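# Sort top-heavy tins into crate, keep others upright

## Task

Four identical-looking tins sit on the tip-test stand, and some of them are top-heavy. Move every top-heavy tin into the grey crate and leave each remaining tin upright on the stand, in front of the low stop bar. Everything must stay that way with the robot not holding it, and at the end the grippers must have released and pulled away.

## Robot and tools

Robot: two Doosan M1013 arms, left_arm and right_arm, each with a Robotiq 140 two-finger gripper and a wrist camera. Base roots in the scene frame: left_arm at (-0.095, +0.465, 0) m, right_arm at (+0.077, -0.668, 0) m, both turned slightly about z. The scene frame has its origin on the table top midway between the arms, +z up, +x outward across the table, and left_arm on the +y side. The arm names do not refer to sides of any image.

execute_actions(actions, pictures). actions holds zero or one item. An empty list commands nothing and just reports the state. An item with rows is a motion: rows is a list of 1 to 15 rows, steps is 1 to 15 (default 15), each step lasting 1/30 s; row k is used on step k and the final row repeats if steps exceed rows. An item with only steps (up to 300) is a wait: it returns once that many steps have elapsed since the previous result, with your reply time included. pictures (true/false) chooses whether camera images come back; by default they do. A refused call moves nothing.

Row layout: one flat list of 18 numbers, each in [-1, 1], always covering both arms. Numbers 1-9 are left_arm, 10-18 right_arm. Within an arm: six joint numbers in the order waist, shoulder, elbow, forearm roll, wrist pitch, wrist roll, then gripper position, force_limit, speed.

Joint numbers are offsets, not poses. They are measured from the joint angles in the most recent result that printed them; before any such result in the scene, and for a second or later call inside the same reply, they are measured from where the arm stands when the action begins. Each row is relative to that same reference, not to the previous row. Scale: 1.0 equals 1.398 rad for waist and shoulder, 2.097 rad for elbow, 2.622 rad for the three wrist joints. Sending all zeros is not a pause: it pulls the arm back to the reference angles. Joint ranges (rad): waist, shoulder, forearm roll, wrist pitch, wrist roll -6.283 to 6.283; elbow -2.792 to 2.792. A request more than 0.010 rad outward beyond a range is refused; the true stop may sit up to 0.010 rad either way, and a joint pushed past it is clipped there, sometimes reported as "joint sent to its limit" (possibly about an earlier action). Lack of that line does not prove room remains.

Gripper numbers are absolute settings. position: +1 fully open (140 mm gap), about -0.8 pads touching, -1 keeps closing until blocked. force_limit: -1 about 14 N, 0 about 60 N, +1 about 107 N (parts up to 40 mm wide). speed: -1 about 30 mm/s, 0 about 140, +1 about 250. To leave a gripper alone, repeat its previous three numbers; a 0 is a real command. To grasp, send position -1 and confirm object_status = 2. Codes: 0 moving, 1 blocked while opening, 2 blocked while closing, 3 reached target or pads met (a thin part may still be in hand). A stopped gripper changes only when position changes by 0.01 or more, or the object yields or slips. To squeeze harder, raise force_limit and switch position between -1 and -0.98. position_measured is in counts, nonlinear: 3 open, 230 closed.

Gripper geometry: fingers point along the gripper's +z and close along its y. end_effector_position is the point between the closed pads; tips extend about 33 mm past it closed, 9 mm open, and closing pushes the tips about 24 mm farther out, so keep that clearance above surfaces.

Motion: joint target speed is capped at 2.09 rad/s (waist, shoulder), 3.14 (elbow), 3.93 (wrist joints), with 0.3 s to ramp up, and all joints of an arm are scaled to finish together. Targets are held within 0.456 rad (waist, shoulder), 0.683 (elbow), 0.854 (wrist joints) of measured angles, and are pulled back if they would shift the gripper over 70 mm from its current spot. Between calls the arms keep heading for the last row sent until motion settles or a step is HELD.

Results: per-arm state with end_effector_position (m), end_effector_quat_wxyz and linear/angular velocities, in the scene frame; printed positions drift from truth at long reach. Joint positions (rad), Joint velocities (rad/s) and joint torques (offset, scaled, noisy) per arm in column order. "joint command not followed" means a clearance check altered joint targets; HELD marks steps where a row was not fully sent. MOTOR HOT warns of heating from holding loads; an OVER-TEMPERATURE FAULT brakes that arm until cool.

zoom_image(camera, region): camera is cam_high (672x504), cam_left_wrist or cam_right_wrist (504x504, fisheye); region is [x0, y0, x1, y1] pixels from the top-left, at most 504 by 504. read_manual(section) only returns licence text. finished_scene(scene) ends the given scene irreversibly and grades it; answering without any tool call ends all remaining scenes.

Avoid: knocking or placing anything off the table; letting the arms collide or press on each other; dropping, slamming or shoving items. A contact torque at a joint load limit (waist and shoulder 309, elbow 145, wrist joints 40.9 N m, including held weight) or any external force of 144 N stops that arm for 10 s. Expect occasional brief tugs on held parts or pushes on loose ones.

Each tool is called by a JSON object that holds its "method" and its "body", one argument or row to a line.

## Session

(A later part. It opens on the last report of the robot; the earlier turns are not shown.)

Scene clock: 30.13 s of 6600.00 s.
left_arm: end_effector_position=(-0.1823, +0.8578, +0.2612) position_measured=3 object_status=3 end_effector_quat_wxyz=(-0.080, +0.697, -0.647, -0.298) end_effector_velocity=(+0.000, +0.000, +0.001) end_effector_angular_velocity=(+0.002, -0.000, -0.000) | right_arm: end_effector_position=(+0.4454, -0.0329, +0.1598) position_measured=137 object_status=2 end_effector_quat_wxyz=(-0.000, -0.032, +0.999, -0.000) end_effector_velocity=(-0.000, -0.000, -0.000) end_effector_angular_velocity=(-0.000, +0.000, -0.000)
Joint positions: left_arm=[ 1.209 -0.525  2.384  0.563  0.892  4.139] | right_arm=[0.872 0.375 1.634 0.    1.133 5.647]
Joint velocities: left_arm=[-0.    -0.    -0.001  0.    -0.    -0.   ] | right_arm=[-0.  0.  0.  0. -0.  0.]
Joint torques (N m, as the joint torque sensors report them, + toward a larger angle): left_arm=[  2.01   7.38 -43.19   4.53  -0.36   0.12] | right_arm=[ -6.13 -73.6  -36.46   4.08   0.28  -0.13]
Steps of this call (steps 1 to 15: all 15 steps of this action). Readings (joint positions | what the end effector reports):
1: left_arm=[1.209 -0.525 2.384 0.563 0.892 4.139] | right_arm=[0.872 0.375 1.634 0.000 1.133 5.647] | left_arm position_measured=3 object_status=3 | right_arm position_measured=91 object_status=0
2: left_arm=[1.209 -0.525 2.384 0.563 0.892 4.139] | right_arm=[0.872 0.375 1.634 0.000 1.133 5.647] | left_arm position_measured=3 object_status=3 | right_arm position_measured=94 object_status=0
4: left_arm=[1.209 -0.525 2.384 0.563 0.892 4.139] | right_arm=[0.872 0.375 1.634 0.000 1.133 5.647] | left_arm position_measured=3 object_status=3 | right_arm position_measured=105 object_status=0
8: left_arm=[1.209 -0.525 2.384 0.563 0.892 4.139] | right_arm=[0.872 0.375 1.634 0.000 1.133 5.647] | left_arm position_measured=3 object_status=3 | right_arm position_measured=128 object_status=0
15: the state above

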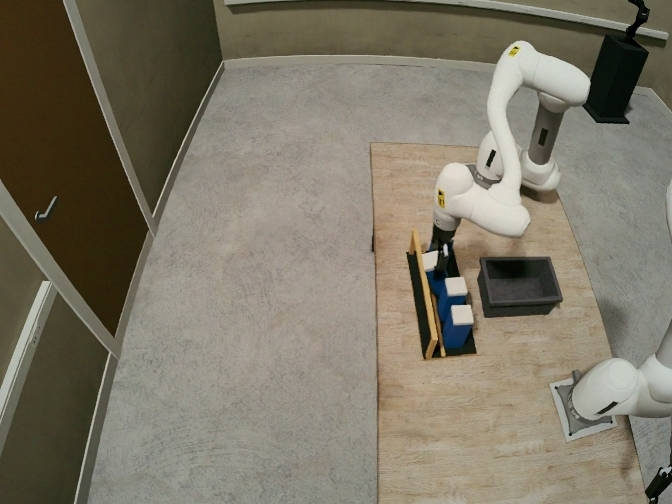

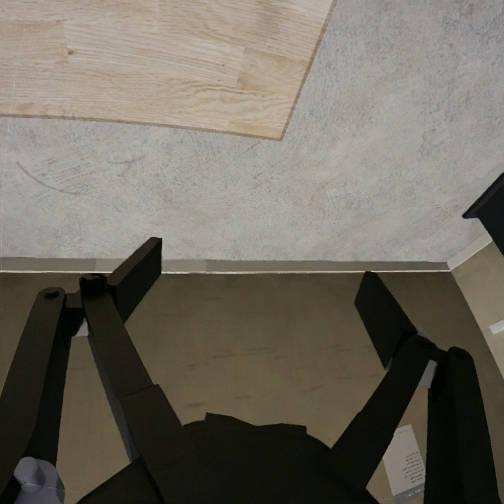

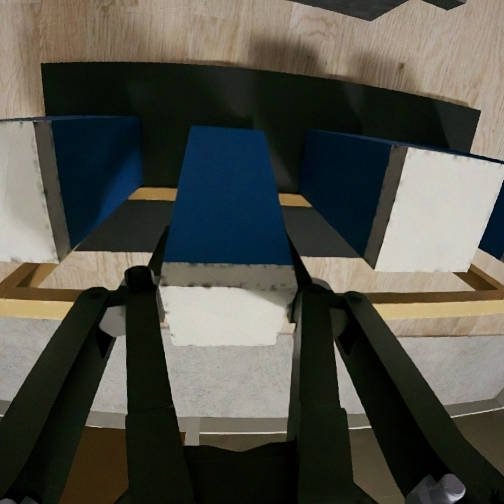

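{"method": "execute_actions", "body": {
  "actions": [
    {"rows":[[0,0,0,0,0,0,1,0,0,0,-0.0588,-0.1068,0,0.1167,0,-1,0.3,0]]}
  ],
  "pictures": false
}}

{"method": "execute_actions", "body": {
  "actions": [
    {"rows":[[0,0,0,0,0,0,1,0,0,0.359,-0.057,0.066,-0.13,-0.0225,0.23,-1,0.3,0]]}
  ],
  "pictures": false
}}

{"method": "execute_actions", "body": {
  "actions": [
    {"steps":12}
  ]
}}

Scene clock: 31.83 s of 6600.00 s.
left_arm: end_effector_position=(-0.1823, +0.8578, +0.2612) position_measured=3 object_status=3 end_effector_quat_wxyz=(-0.080, +0.697, -0.647, -0.298) end_effector_velocity=(+0.000, -0.000, -0.001) end_effector_angular_velocity=(-0.001, -0.001, +0.000) | right_arm: end_effector_position=(+0.4452, -0.0332, +0.3400) position_measured=137 object_status=2 end_effector_quat_wxyz=(-0.000, -0.032, +0.999, -0.000) end_effector_velocity=(+0.001, +0.003, +0.007) end_effector_angular_velocity=(+0.006, -0.003, +0.000)
Joint positions: left_arm=[ 1.209 -0.525  2.384  0.563  0.892  4.139] | right_arm=[0.872 0.292 1.411 0.    1.439 5.647]
Joint velocities: left_arm=[-0.     0.001  0.    -0.001  0.    -0.   ] | right_arm=[ 0.     0.001 -0.013  0.001  0.006  0.   ]
Joint torques (N m, as the joint torque sensors report them, + toward a larger angle): left_arm=[  2.4    6.48 -42.87   4.45  -0.37  -0.03] | right_arm=[ -3.7  -74.83 -45.76   5.13   0.28   0.27]
Steps of this call (steps 1 to 15: the robot went on to your last target; steps 16 to 36: nothing new was sent; steps 37 to 51: all 15 steps of this action). Readings (joint positions | what the end effector reports):
37: left_arm=[1.209 -0.525 2.384 0.563 0.892 4.139] | right_arm=[0.872 0.375 1.634 0.000 1.133 5.647] | left_arm position_measured=3 object_status=3 | right_arm position_measured=137 object_status=2
38: left_arm=[1.209 -0.525 2.384 0.563 0.892 4.139] | right_arm=[0.872 0.373 1.628 0.000 1.141 5.647] | left_arm position_measured=3 object_status=3 | right_arm position_measured=137 object_status=2
40: left_arm=[1.209 -0.525 2.384 0.563 0.892 4.139] | right_arm=[0.872 0.358 1.585 0.000 1.199 5.647] | left_arm position_measured=3 object_status=3 | right_arm position_measured=137 object_status=2
44: left_arm=[1.209 -0.525 2.384 0.563 0.892 4.139] | right_arm=[0.872 0.322 1.490 0.000 1.329 5.647] | left_arm position_measured=3 object_status=3 | right_arm position_measured=137 object_status=2
51: the state above

Scene clock: 32.33 s of 6600.00 s.
left_arm: end_effector_position=(-0.1823, +0.8578, +0.2612) position_measured=3 object_status=3 end_effector_quat_wxyz=(-0.080, +0.697, -0.647, -0.298) end_effector_velocity=(+0.000, +0.000, +0.001) end_effector_angular_velocity=(+0.001, +0.000, -0.000) | right_arm: end_effector_position=(+0.2635, +0.0038, +0.3351) position_measured=137 object_status=2 end_effector_quat_wxyz=(+0.122, -0.015, +0.992, -0.025) end_effector_velocity=(-0.445, +0.050, +0.015) end_effector_angular_velocity=(+0.144, -0.627, +0.009)
Joint positions: left_arm=[ 1.209 -0.525  2.384  0.563  0.892  4.139] | right_arm=[ 1.243  0.233  1.514 -0.253  1.395  6.094]
Joint velocities: left_arm=[-0.    -0.    -0.001  0.     0.    -0.   ] | right_arm=[ 0.915 -0.144  0.242 -0.604 -0.106  1.07 ]
Joint torques (N m, as the joint torque sensors report them, + toward a larger angle): left_arm=[  2.29   6.78 -43.5    4.45  -0.3    0.02] | right_arm=[ -8.8  -68.08 -41.24   2.7    0.06   0.32]
Steps of this call (steps 1 to 15: all 15 steps of this action). Readings (joint positions | what the end effector reports):
1: left_arm=[1.209 -0.525 2.384 0.563 0.892 4.139] | right_arm=[0.873 0.292 1.411 0.000 1.439 5.647] | left_arm position_measured=3 object_status=3 | right_arm position_measured=137 object_status=2
2: left_arm=[1.209 -0.525 2.384 0.563 0.892 4.139] | right_arm=[0.877 0.292 1.412 -0.003 1.439 5.653] | left_arm position_measured=3 object_status=3 | right_arm position_measured=137 object_status=2
4: left_arm=[1.209 -0.525 2.384 0.563 0.892 4.139] | right_arm=[0.908 0.286 1.424 -0.027 1.433 5.695] | left_arm position_measured=3 object_status=3 | right_arm position_measured=137 object_status=2
8: left_arm=[1.209 -0.525 2.384 0.563 0.892 4.139] | right_arm=[1.029 0.267 1.458 -0.111 1.419 5.843] | left_arm position_measured=3 object_status=3 | right_arm position_measured=137 object_status=2
15: the state above

Scene clock: 32.73 s of 6600.00 s.
left_arm: end_effector_position=(-0.1823, +0.8578, +0.2612) position_measured=3 object_status=3 end_effector_quat_wxyz=(-0.080, +0.697, -0.647, -0.298) end_effector_velocity=(-0.000, -0.000, -0.001) end_effector_angular_velocity=(-0.001, +0.001, -0.000) | right_arm: end_effector_position=(+0.2000, +0.0086, +0.3384) position_measured=137 object_status=2 end_effector_quat_wxyz=(+0.166, -0.014, +0.986, -0.009) end_effector_velocity=(+0.001, -0.000, -0.001) end_effector_angular_velocity=(-0.001, -0.002, -0.000)
Joint positions: left_arm=[ 1.209 -0.525  2.384  0.563  0.892  4.139] | right_arm=[ 1.374  0.212  1.549 -0.341  1.38   6.25 ]
Joint velocities: left_arm=[-0.     0.     0.001  0.001  0.     0.   ] | right_arm=[-0.     0.001  0.001 -0.002 -0.001  0.   ]
Joint torques (N m, as the joint torque sensors report them, + toward a larger angle): left_arm=[  1.62   6.02 -42.72   4.47  -0.39   0.18] | right_arm=[ -2.41 -65.57 -41.41   2.93   0.48   0.36]
Steps of this call (steps 1 to 12: the robot went on to your last target). Readings (joint positions | what the end effector reports):
1: left_arm=[1.209 -0.525 2.384 0.563 0.892 4.139] | right_arm=[1.273 0.228 1.523 -0.273 1.391 6.131] | left_arm position_measured=3 object_status=3 | right_arm position_measured=137 object_status=2
2: left_arm=[1.209 -0.525 2.384 0.563 0.892 4.139] | right_arm=[1.304 0.224 1.531 -0.293 1.388 6.166] | left_arm position_measured=3 object_status=3 | right_arm position_measured=137 object_status=2
4: left_arm=[1.209 -0.525 2.384 0.563 0.892 4.139] | right_arm=[1.352 0.216 1.543 -0.325 1.382 6.222] | left_arm position_measured=3 object_status=3 | right_arm position_measured=137 object_status=2
8: left_arm=[1.209 -0.525 2.384 0.563 0.892 4.139] | right_arm=[1.374 0.212 1.549 -0.341 1.380 6.249] | left_arm position_measured=3 object_status=3 | right_arm position_measured=137 object_status=2
12: the state above

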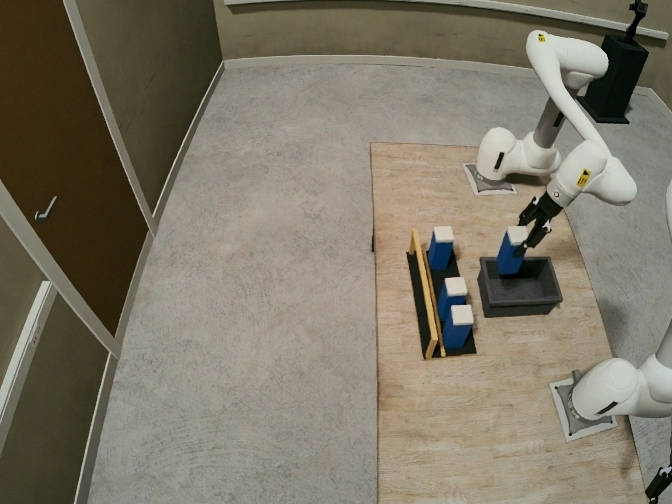

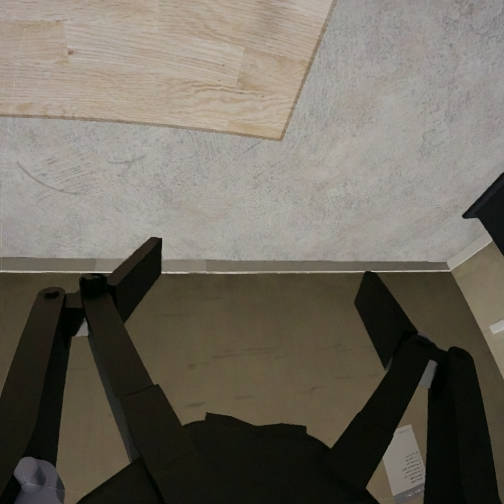

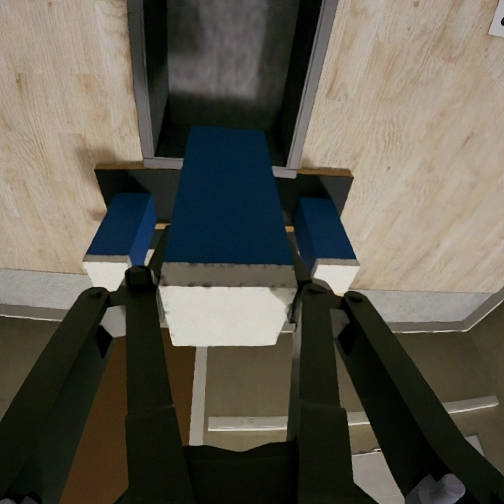

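{"method": "execute_actions", "body": {
  "actions": [
    {"rows":[[0,0,0,0,0,0,1,0,0,0.01,0.063,0.095,-0.01,-0.1095,0,-1,0.3,0]]}
  ],
  "pictures": false
}}

{"method": "execute_actions", "body": {
  "actions": [
    {"rows":[[0,0,0,0,0,0,1,0,0,0,0.005,0.0045,0,-0.0063,0,-1,0.3,0]],"steps":10}
  ]
}}

Scene clock: 34.03 s of 6600.00 s.
left_arm: end_effector_position=(-0.1823, +0.8578, +0.2612) position_measured=3 object_status=3 end_effector_quat_wxyz=(-0.080, +0.697, -0.647, -0.298) end_effector_velocity=(-0.000, -0.000, +0.000) end_effector_angular_velocity=(+0.000, +0.002, -0.001) | right_arm: end_effector_position=(+0.1877, +0.0162, +0.1725) position_measured=137 object_status=2 end_effector_quat_wxyz=(+0.162, -0.072, +0.984, -0.007) end_effector_velocity=(-0.000, -0.002, -0.002) end_effector_angular_velocity=(-0.003, +0.000, +0.001)
Joint positions: left_arm=[ 1.209 -0.525  2.384  0.563  0.892  4.139] | right_arm=[ 1.388  0.301  1.748 -0.367  1.093  6.25 ]
Joint velocities: left_arm=[-0.    -0.     0.001  0.002 -0.    -0.   ] | right_arm=[ 0.    -0.     0.005 -0.    -0.002 -0.   ]
Joint torques (N m, as the joint torque sensors report them, + toward a larger angle): left_arm=[  1.28   7.2  -43.21   4.54  -0.34  -0.04] | right_arm=[ -2.69 -72.53 -38.19   2.66   0.39   0.37]
Steps of this call (steps 1 to 24: the robot went on to your last target; steps 25 to 39: all 15 steps of this action). Readings (joint positions | what the end effector reports):
25: left_arm=[1.209 -0.525 2.384 0.563 0.892 4.139] | right_arm=[1.374 0.212 1.550 -0.341 1.379 6.250] | left_arm position_measured=3 object_status=3 | right_arm position_measured=137 object_status=2
26: left_arm=[1.209 -0.525 2.384 0.563 0.892 4.139] | right_arm=[1.375 0.214 1.555 -0.341 1.371 6.250] | left_arm position_measured=3 object_status=3 | right_arm position_measured=137 object_status=2
28: left_arm=[1.209 -0.525 2.384 0.563 0.892 4.139] | right_arm=[1.378 0.232 1.595 -0.346 1.313 6.250] | left_arm position_measured=3 object_status=3 | right_arm position_measured=137 object_status=2
32: left_arm=[1.209 -0.525 2.384 0.563 0.892 4.139] | right_arm=[1.384 0.273 1.686 -0.358 1.183 6.250] | left_arm position_measured=3 object_status=3 | right_arm position_measured=137 object_status=2
39: the state above

Scene clock: 34.37 s of 6600.00 s.
left_arm: end_effector_position=(-0.1823, +0.8578, +0.2612) position_measured=3 object_status=3 end_effector_quat_wxyz=(-0.080, +0.697, -0.647, -0.298) end_effector_velocity=(+0.000, +0.000, +0.001) end_effector_angular_velocity=(+0.001, +0.000, -0.000) | right_arm: end_effector_position=(+0.1868, +0.0163, +0.1628) position_measured=137 object_status=2 end_effector_quat_wxyz=(+0.160, -0.075, +0.984, -0.007) end_effector_velocity=(+0.000, +0.000, -0.000) end_effector_angular_velocity=(-0.001, -0.001, +0.001)
Joint positions: left_arm=[ 1.209 -0.525  2.384  0.563  0.892  4.139] | right_arm=[ 1.388  0.308  1.758 -0.367  1.076  6.25 ]
Joint velocities: left_arm=[-0.    -0.    -0.001  0.001  0.     0.   ] | right_arm=[ 0.     0.001 -0.001 -0.001  0.001 -0.   ]
Joint torques (N m, as the joint torque sensors report them, + toward a larger angle): left_arm=[  0.98   7.19 -42.97   4.48  -0.37   0.05] | right_arm=[ -4.9  -71.93 -35.37   2.73   0.36   0.61]
Steps of this call (steps 1 to 10: all 10 steps of this action). Readings (joint positions | what the end effector reports):
1: left_arm=[1.209 -0.525 2.384 0.563 0.892 4.139] | right_arm=[1.388 0.301 1.748 -0.367 1.092 6.250] | left_arm position_measured=3 object_status=3 | right_arm position_measured=137 object_status=2
2: left_arm=[1.209 -0.525 2.384 0.563 0.892 4.139] | right_arm=[1.388 0.303 1.752 -0.367 1.086 6.250] | left_arm position_measured=3 object_status=3 | right_arm position_measured=137 object_status=2
4: left_arm=[1.209 -0.525 2.384 0.563 0.892 4.139] | right_arm=[1.388 0.307 1.757 -0.367 1.078 6.250] | left_arm position_measured=3 object_status=3 | right_arm position_measured=137 object_status=2
8: left_arm=[1.209 -0.525 2.384 0.563 0.892 4.139] | right_arm=[1.388 0.307 1.758 -0.367 1.076 6.250] | left_arm position_measured=3 object_status=3 | right_arm position_measured=137 object_status=2
10: the state above

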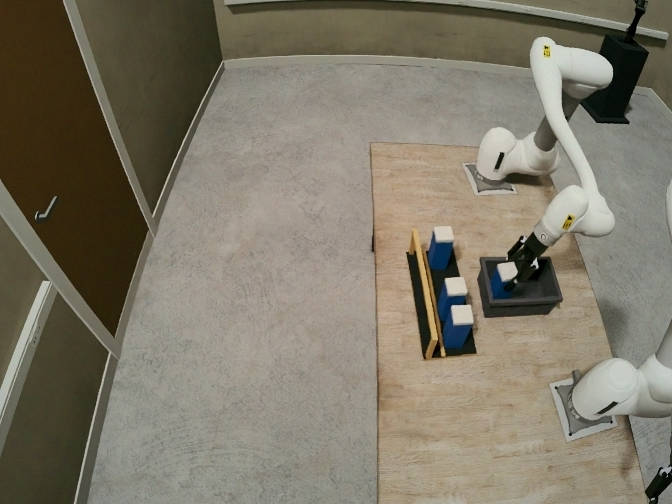

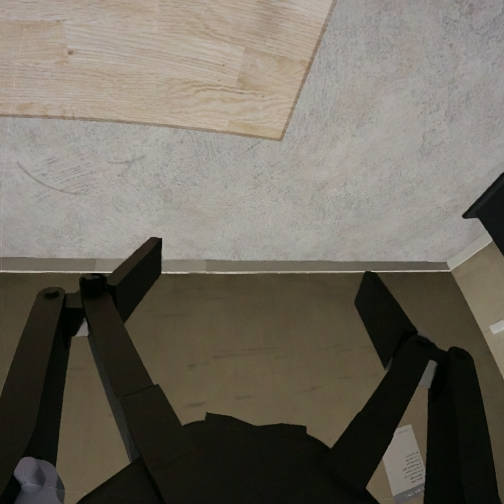

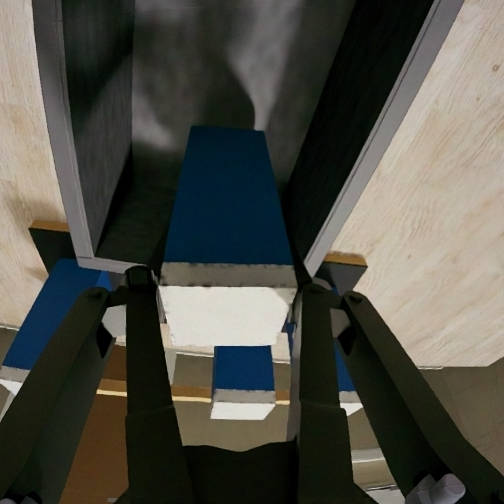

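{"method": "execute_actions", "body": {
  "actions": [
    {"rows":[[0,0,0,0,0,0,1,0,0,0,0.0035,0.003,0,-0.0043,0,-1,0.3,0]],"steps":8}
  ],
  "pictures": false
}}

{"method": "execute_actions", "body": {
  "actions": [
    {"rows":[[0,0,0,0,0,0,1,0,0,0,0,0,0,0,0,0.4,0,0]],"steps":10}
  ],
  "pictures": false
}}

{"method": "execute_actions", "body": {
  "actions": [
    {"rows":[[0,0,0,0,0,0,1,0,0,0,-0.063,-0.095,0,0.11,0,0.4,0,0]]}
  ],
  "pictures": false
}}

{"method": "execute_actions", "body": {
  "actions": [
    {"rows":[[0,0,0,0,0,0,1,0,0,0,-0.2,0.1,0,0.03,0,0.4,0,0]]}
  ]
}}

{"method": "zoom_image", "body": {
  "camera": "cam_high",
  "region": [380, 200, 600, 380]
}}

Scene clock: 35.73 s of 6600.00 s.
left_arm: end_effector_position=(-0.1823, +0.8578, +0.2612) position_measured=3 object_status=3 end_effector_quat_wxyz=(-0.080, +0.697, -0.647, -0.298) end_effector_velocity=(+0.000, -0.000, -0.000) end_effector_angular_velocity=(-0.001, -0.000, -0.000) | right_arm: end_effector_position=(+0.1861, +0.0164, +0.1562) position_measured=137 object_status=2 end_effector_quat_wxyz=(+0.159, -0.077, +0.984, -0.007) end_effector_velocity=(-0.000, -0.000, -0.000) end_effector_angular_velocity=(-0.001, -0.000, +0.000)
Joint positions: left_arm=[ 1.209 -0.525  2.384  0.563  0.892  4.139] | right_arm=[ 1.388  0.312  1.764 -0.367  1.065  6.25 ]
Joint velocities: left_arm=[-0.     0.     0.001 -0.    -0.    -0.   ] | right_arm=[ 0.     0.001  0.    -0.     0.001  0.   ]
Joint torques (N m, as the joint torque sensors report them, + toward a larger angle): left_arm=[  1.25   7.3  -43.2    4.45  -0.3   -0.06] | right_arm=[ -4.53 -71.63 -36.62   2.54   0.43   0.47]
Steps of this call (steps 1 to 15: the robot went on to your last target; steps 16 to 33: nothing new was sent; steps 34 to 41: all 8 steps of this action). Readings (joint positions | what the end effector reports):
34: left_arm=[1.209 -0.525 2.384 0.563 0.892 4.139] | right_arm=[1.388 0.308 1.758 -0.367 1.076 6.250] | left_arm position_measured=3 object_status=3 | right_arm position_measured=137 object_status=2
35: left_arm=[1.209 -0.525 2.384 0.563 0.892 4.139] | right_arm=[1.388 0.309 1.760 -0.367 1.071 6.250] | left_arm position_measured=3 object_status=3 | right_arm position_measured=137 object_status=2
37: left_arm=[1.209 -0.525 2.384 0.563 0.892 4.139] | right_arm=[1.388 0.312 1.764 -0.367 1.066 6.250] | left_arm position_measured=3 object_status=3 | right_arm position_measured=137 object_status=2
41: the state above

Scene clock: 36.07 s of 6600.00 s.
left_arm: end_effector_position=(-0.1823, +0.8578, +0.2612) position_measured=3 object_status=3 end_effector_quat_wxyz=(-0.080, +0.697, -0.647, -0.298) end_effector_velocity=(+0.000, -0.000, -0.000) end_effector_angular_velocity=(-0.000, -0.001, -0.000) | right_arm: end_effector_position=(+0.1861, +0.0164, +0.1562) position_measured=78 object_status=0 end_effector_quat_wxyz=(+0.159, -0.077, +0.984, -0.007) end_effector_velocity=(-0.001, -0.001, -0.000) end_effector_angular_velocity=(-0.001, +0.001, -0.001)
Joint positions: left_arm=[ 1.209 -0.525  2.384  0.563  0.892  4.139] | right_arm=[ 1.388  0.312  1.764 -0.367  1.065  6.25 ]
Joint velocities: left_arm=[-0.    -0.     0.    -0.001  0.    -0.   ] | right_arm=[ 0.    -0.     0.     0.001  0.001  0.   ]
Joint torques (N m, as the joint torque sensors report them, + toward a larger angle): left_arm=[  1.88   6.39 -43.12   4.46  -0.39   0.14] | right_arm=[ -4.4  -65.88 -35.26   2.67   0.55   0.27]
Steps of this call (steps 1 to 10: all 10 steps of this action). Readings (joint positions | what the end effector reports):
1: left_arm=[1.209 -0.525 2.384 0.563 0.892 4.139] | right_arm=[1.388 0.312 1.764 -0.367 1.065 6.250] | left_arm position_measured=3 object_status=3 | right_arm position_measured=137 object_status=0
2: left_arm=[1.209 -0.525 2.384 0.563 0.892 4.139] | right_arm=[1.388 0.312 1.764 -0.367 1.065 6.250] | left_arm position_measured=3 object_status=3 | right_arm position_measured=137 object_status=0
4: left_arm=[1.209 -0.525 2.384 0.563 0.892 4.139] | right_arm=[1.388 0.312 1.764 -0.367 1.065 6.250] | left_arm position_measured=3 object_status=3 | right_arm position_measured=118 object_status=0
8: left_arm=[1.209 -0.525 2.384 0.563 0.892 4.139] | right_arm=[1.388 0.312 1.764 -0.367 1.065 6.250] | left_arm position_measured=3 object_status=3 | right_arm position_measured=88 object_status=0
10: the state above

Scene clock: 36.57 s of 6600.00 s.
left_arm: end_effector_position=(-0.1823, +0.8578, +0.2612) position_measured=3 object_status=3 end_effector_quat_wxyz=(-0.080, +0.697, -0.647, -0.298) end_effector_velocity=(+0.000, -0.000, -0.000) end_effector_angular_velocity=(-0.000, -0.000, -0.000) | right_arm: end_effector_position=(+0.1981, +0.0146, +0.3244) position_measured=78 object_status=3 end_effector_quat_wxyz=(+0.178, -0.028, +0.984, -0.008) end_effector_velocity=(-0.000, +0.002, +0.003) end_effector_angular_velocity=(+0.003, +0.001, -0.001)
Joint positions: left_arm=[ 1.209 -0.525  2.384  0.563  0.892  4.139] | right_arm=[ 1.388  0.224  1.565 -0.367  1.353  6.25 ]
Joint velocities: left_arm=[-0. -0.  0. -0. -0.  0.] | right_arm=[-0.     0.    -0.006  0.001  0.003 -0.   ]
Joint torques (N m, as the joint torque sensors report them, + toward a larger angle): left_arm=[  2.28   7.24 -43.05   4.51  -0.38   0.08] | right_arm=[ -7.7  -63.14 -36.22   3.02   0.73   0.98]
Steps of this call (steps 1 to 15: all 15 steps of this action). Readings (joint positions | what the end effector reports):
1: left_arm=[1.209 -0.525 2.384 0.563 0.892 4.139] | right_arm=[1.388 0.312 1.764 -0.367 1.065 6.250] | left_arm position_measured=3 object_status=3 | right_arm position_measured=78 object_status=0
2: left_arm=[1.209 -0.525 2.384 0.563 0.892 4.139] | right_arm=[1.388 0.311 1.759 -0.367 1.073 6.250] | left_arm position_measured=3 object_status=3 | right_arm position_measured=78 object_status=0
4: left_arm=[1.209 -0.525 2.384 0.563 0.892 4.139] | right_arm=[1.388 0.293 1.718 -0.367 1.131 6.250] | left_arm position_measured=3 object_status=3 | right_arm position_measured=78 object_status=0
8: left_arm=[1.209 -0.525 2.384 0.563 0.892 4.139] | right_arm=[1.388 0.253 1.628 -0.367 1.261 6.250] | left_arm position_measured=3 object_status=3 | right_arm position_measured=78 object_status=3
15: the state above

Scene clock: 37.07 s of 6600.00 s.
left_arm: end_effector_position=(-0.1823, +0.8578, +0.2612) position_measured=3 object_status=3 end_effector_quat_wxyz=(-0.080, +0.697, -0.647, -0.298) end_effector_velocity=(+0.000, +0.001, +0.002) end_effector_angular_velocity=(+0.003, -0.000, -0.000) | right_arm: end_effector_position=(+0.1901, -0.1540, +0.3782) position_measured=78 object_status=3 end_effector_quat_wxyz=(+0.180, -0.014, +0.983, -0.013) end_effector_velocity=(-0.002, -0.041, +0.009) end_effector_angular_velocity=(+0.002, -0.002, -0.006)
Joint positions: left_arm=[ 1.209 -0.525  2.384  0.563  0.892  4.139] | right_arm=[ 1.388 -0.055  1.774 -0.367  1.432  6.25 ]
Joint velocities: left_arm=[ 0.    -0.    -0.002  0.    -0.     0.   ] | right_arm=[-0.    -0.069  0.049 -0.001  0.018 -0.   ]
Joint torques (N m, as the joint torque sensors report them, + toward a larger angle): left_arm=[  1.26   6.87 -43.38   4.56  -0.32   0.14] | right_arm=[ -8.41   3.06 -39.96   3.48  -1.15   0.17]
Steps of this call (steps 1 to 15: all 15 steps of this action). Readings (joint positions | what the end effector reports):
1: left_arm=[1.209 -0.525 2.384 0.563 0.892 4.139] | right_arm=[1.388 0.224 1.565 -0.367 1.353 6.250] | left_arm position_measured=3 object_status=3 | right_arm position_measured=78 object_status=3
2: left_arm=[1.209 -0.525 2.384 0.563 0.892 4.139] | right_arm=[1.388 0.220 1.568 -0.367 1.355 6.250] | left_arm position_measured=3 object_status=3 | right_arm position_measured=78 object_status=3
4: left_arm=[1.209 -0.525 2.384 0.563 0.892 4.139] | right_arm=[1.388 0.189 1.594 -0.367 1.364 6.250] | left_arm position_measured=3 object_status=3 | right_arm position_measured=78 object_status=3
8: left_arm=[1.209 -0.525 2.384 0.563 0.892 4.139] | right_arm=[1.388 0.083 1.672 -0.367 1.393 6.250] | left_arm position_measured=3 object_status=3 | right_arm position_measured=78 object_status=3
15: the state above

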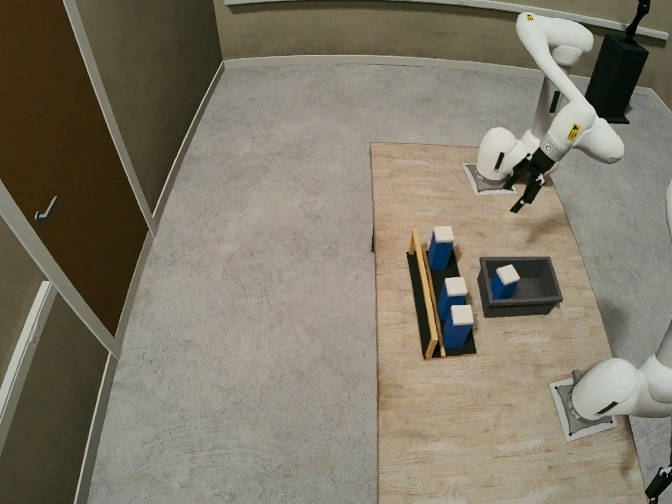

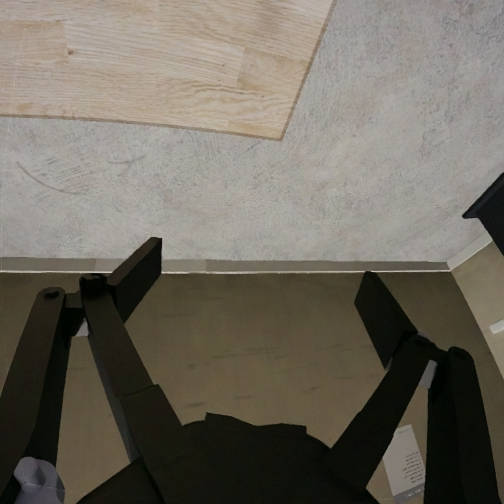

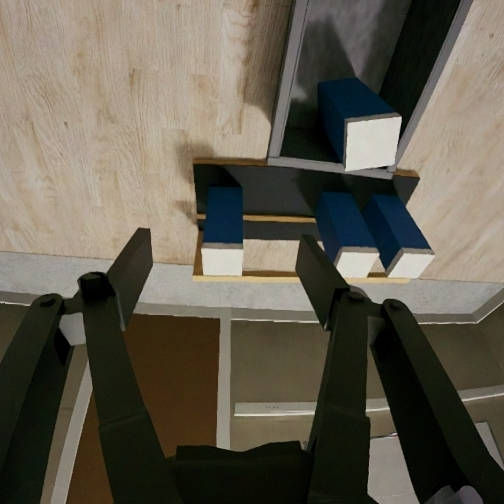

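Region (380, 200, 600, 380) of cam_high's 672x504 image, scaled by 2.291, with more detail than that image has; it fills the top 412 rows of this view, and the rest is white.

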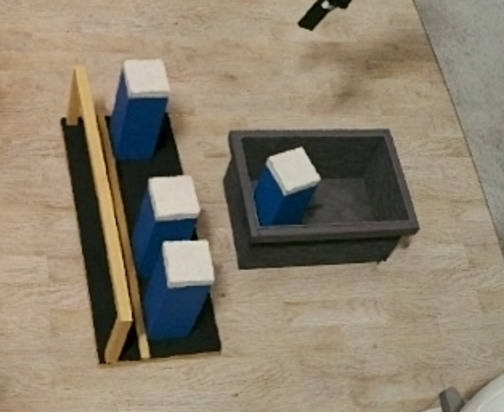

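{"method": "finished_scene", "body": {
  "scene": 1
}}

The scene is finished: the task was done.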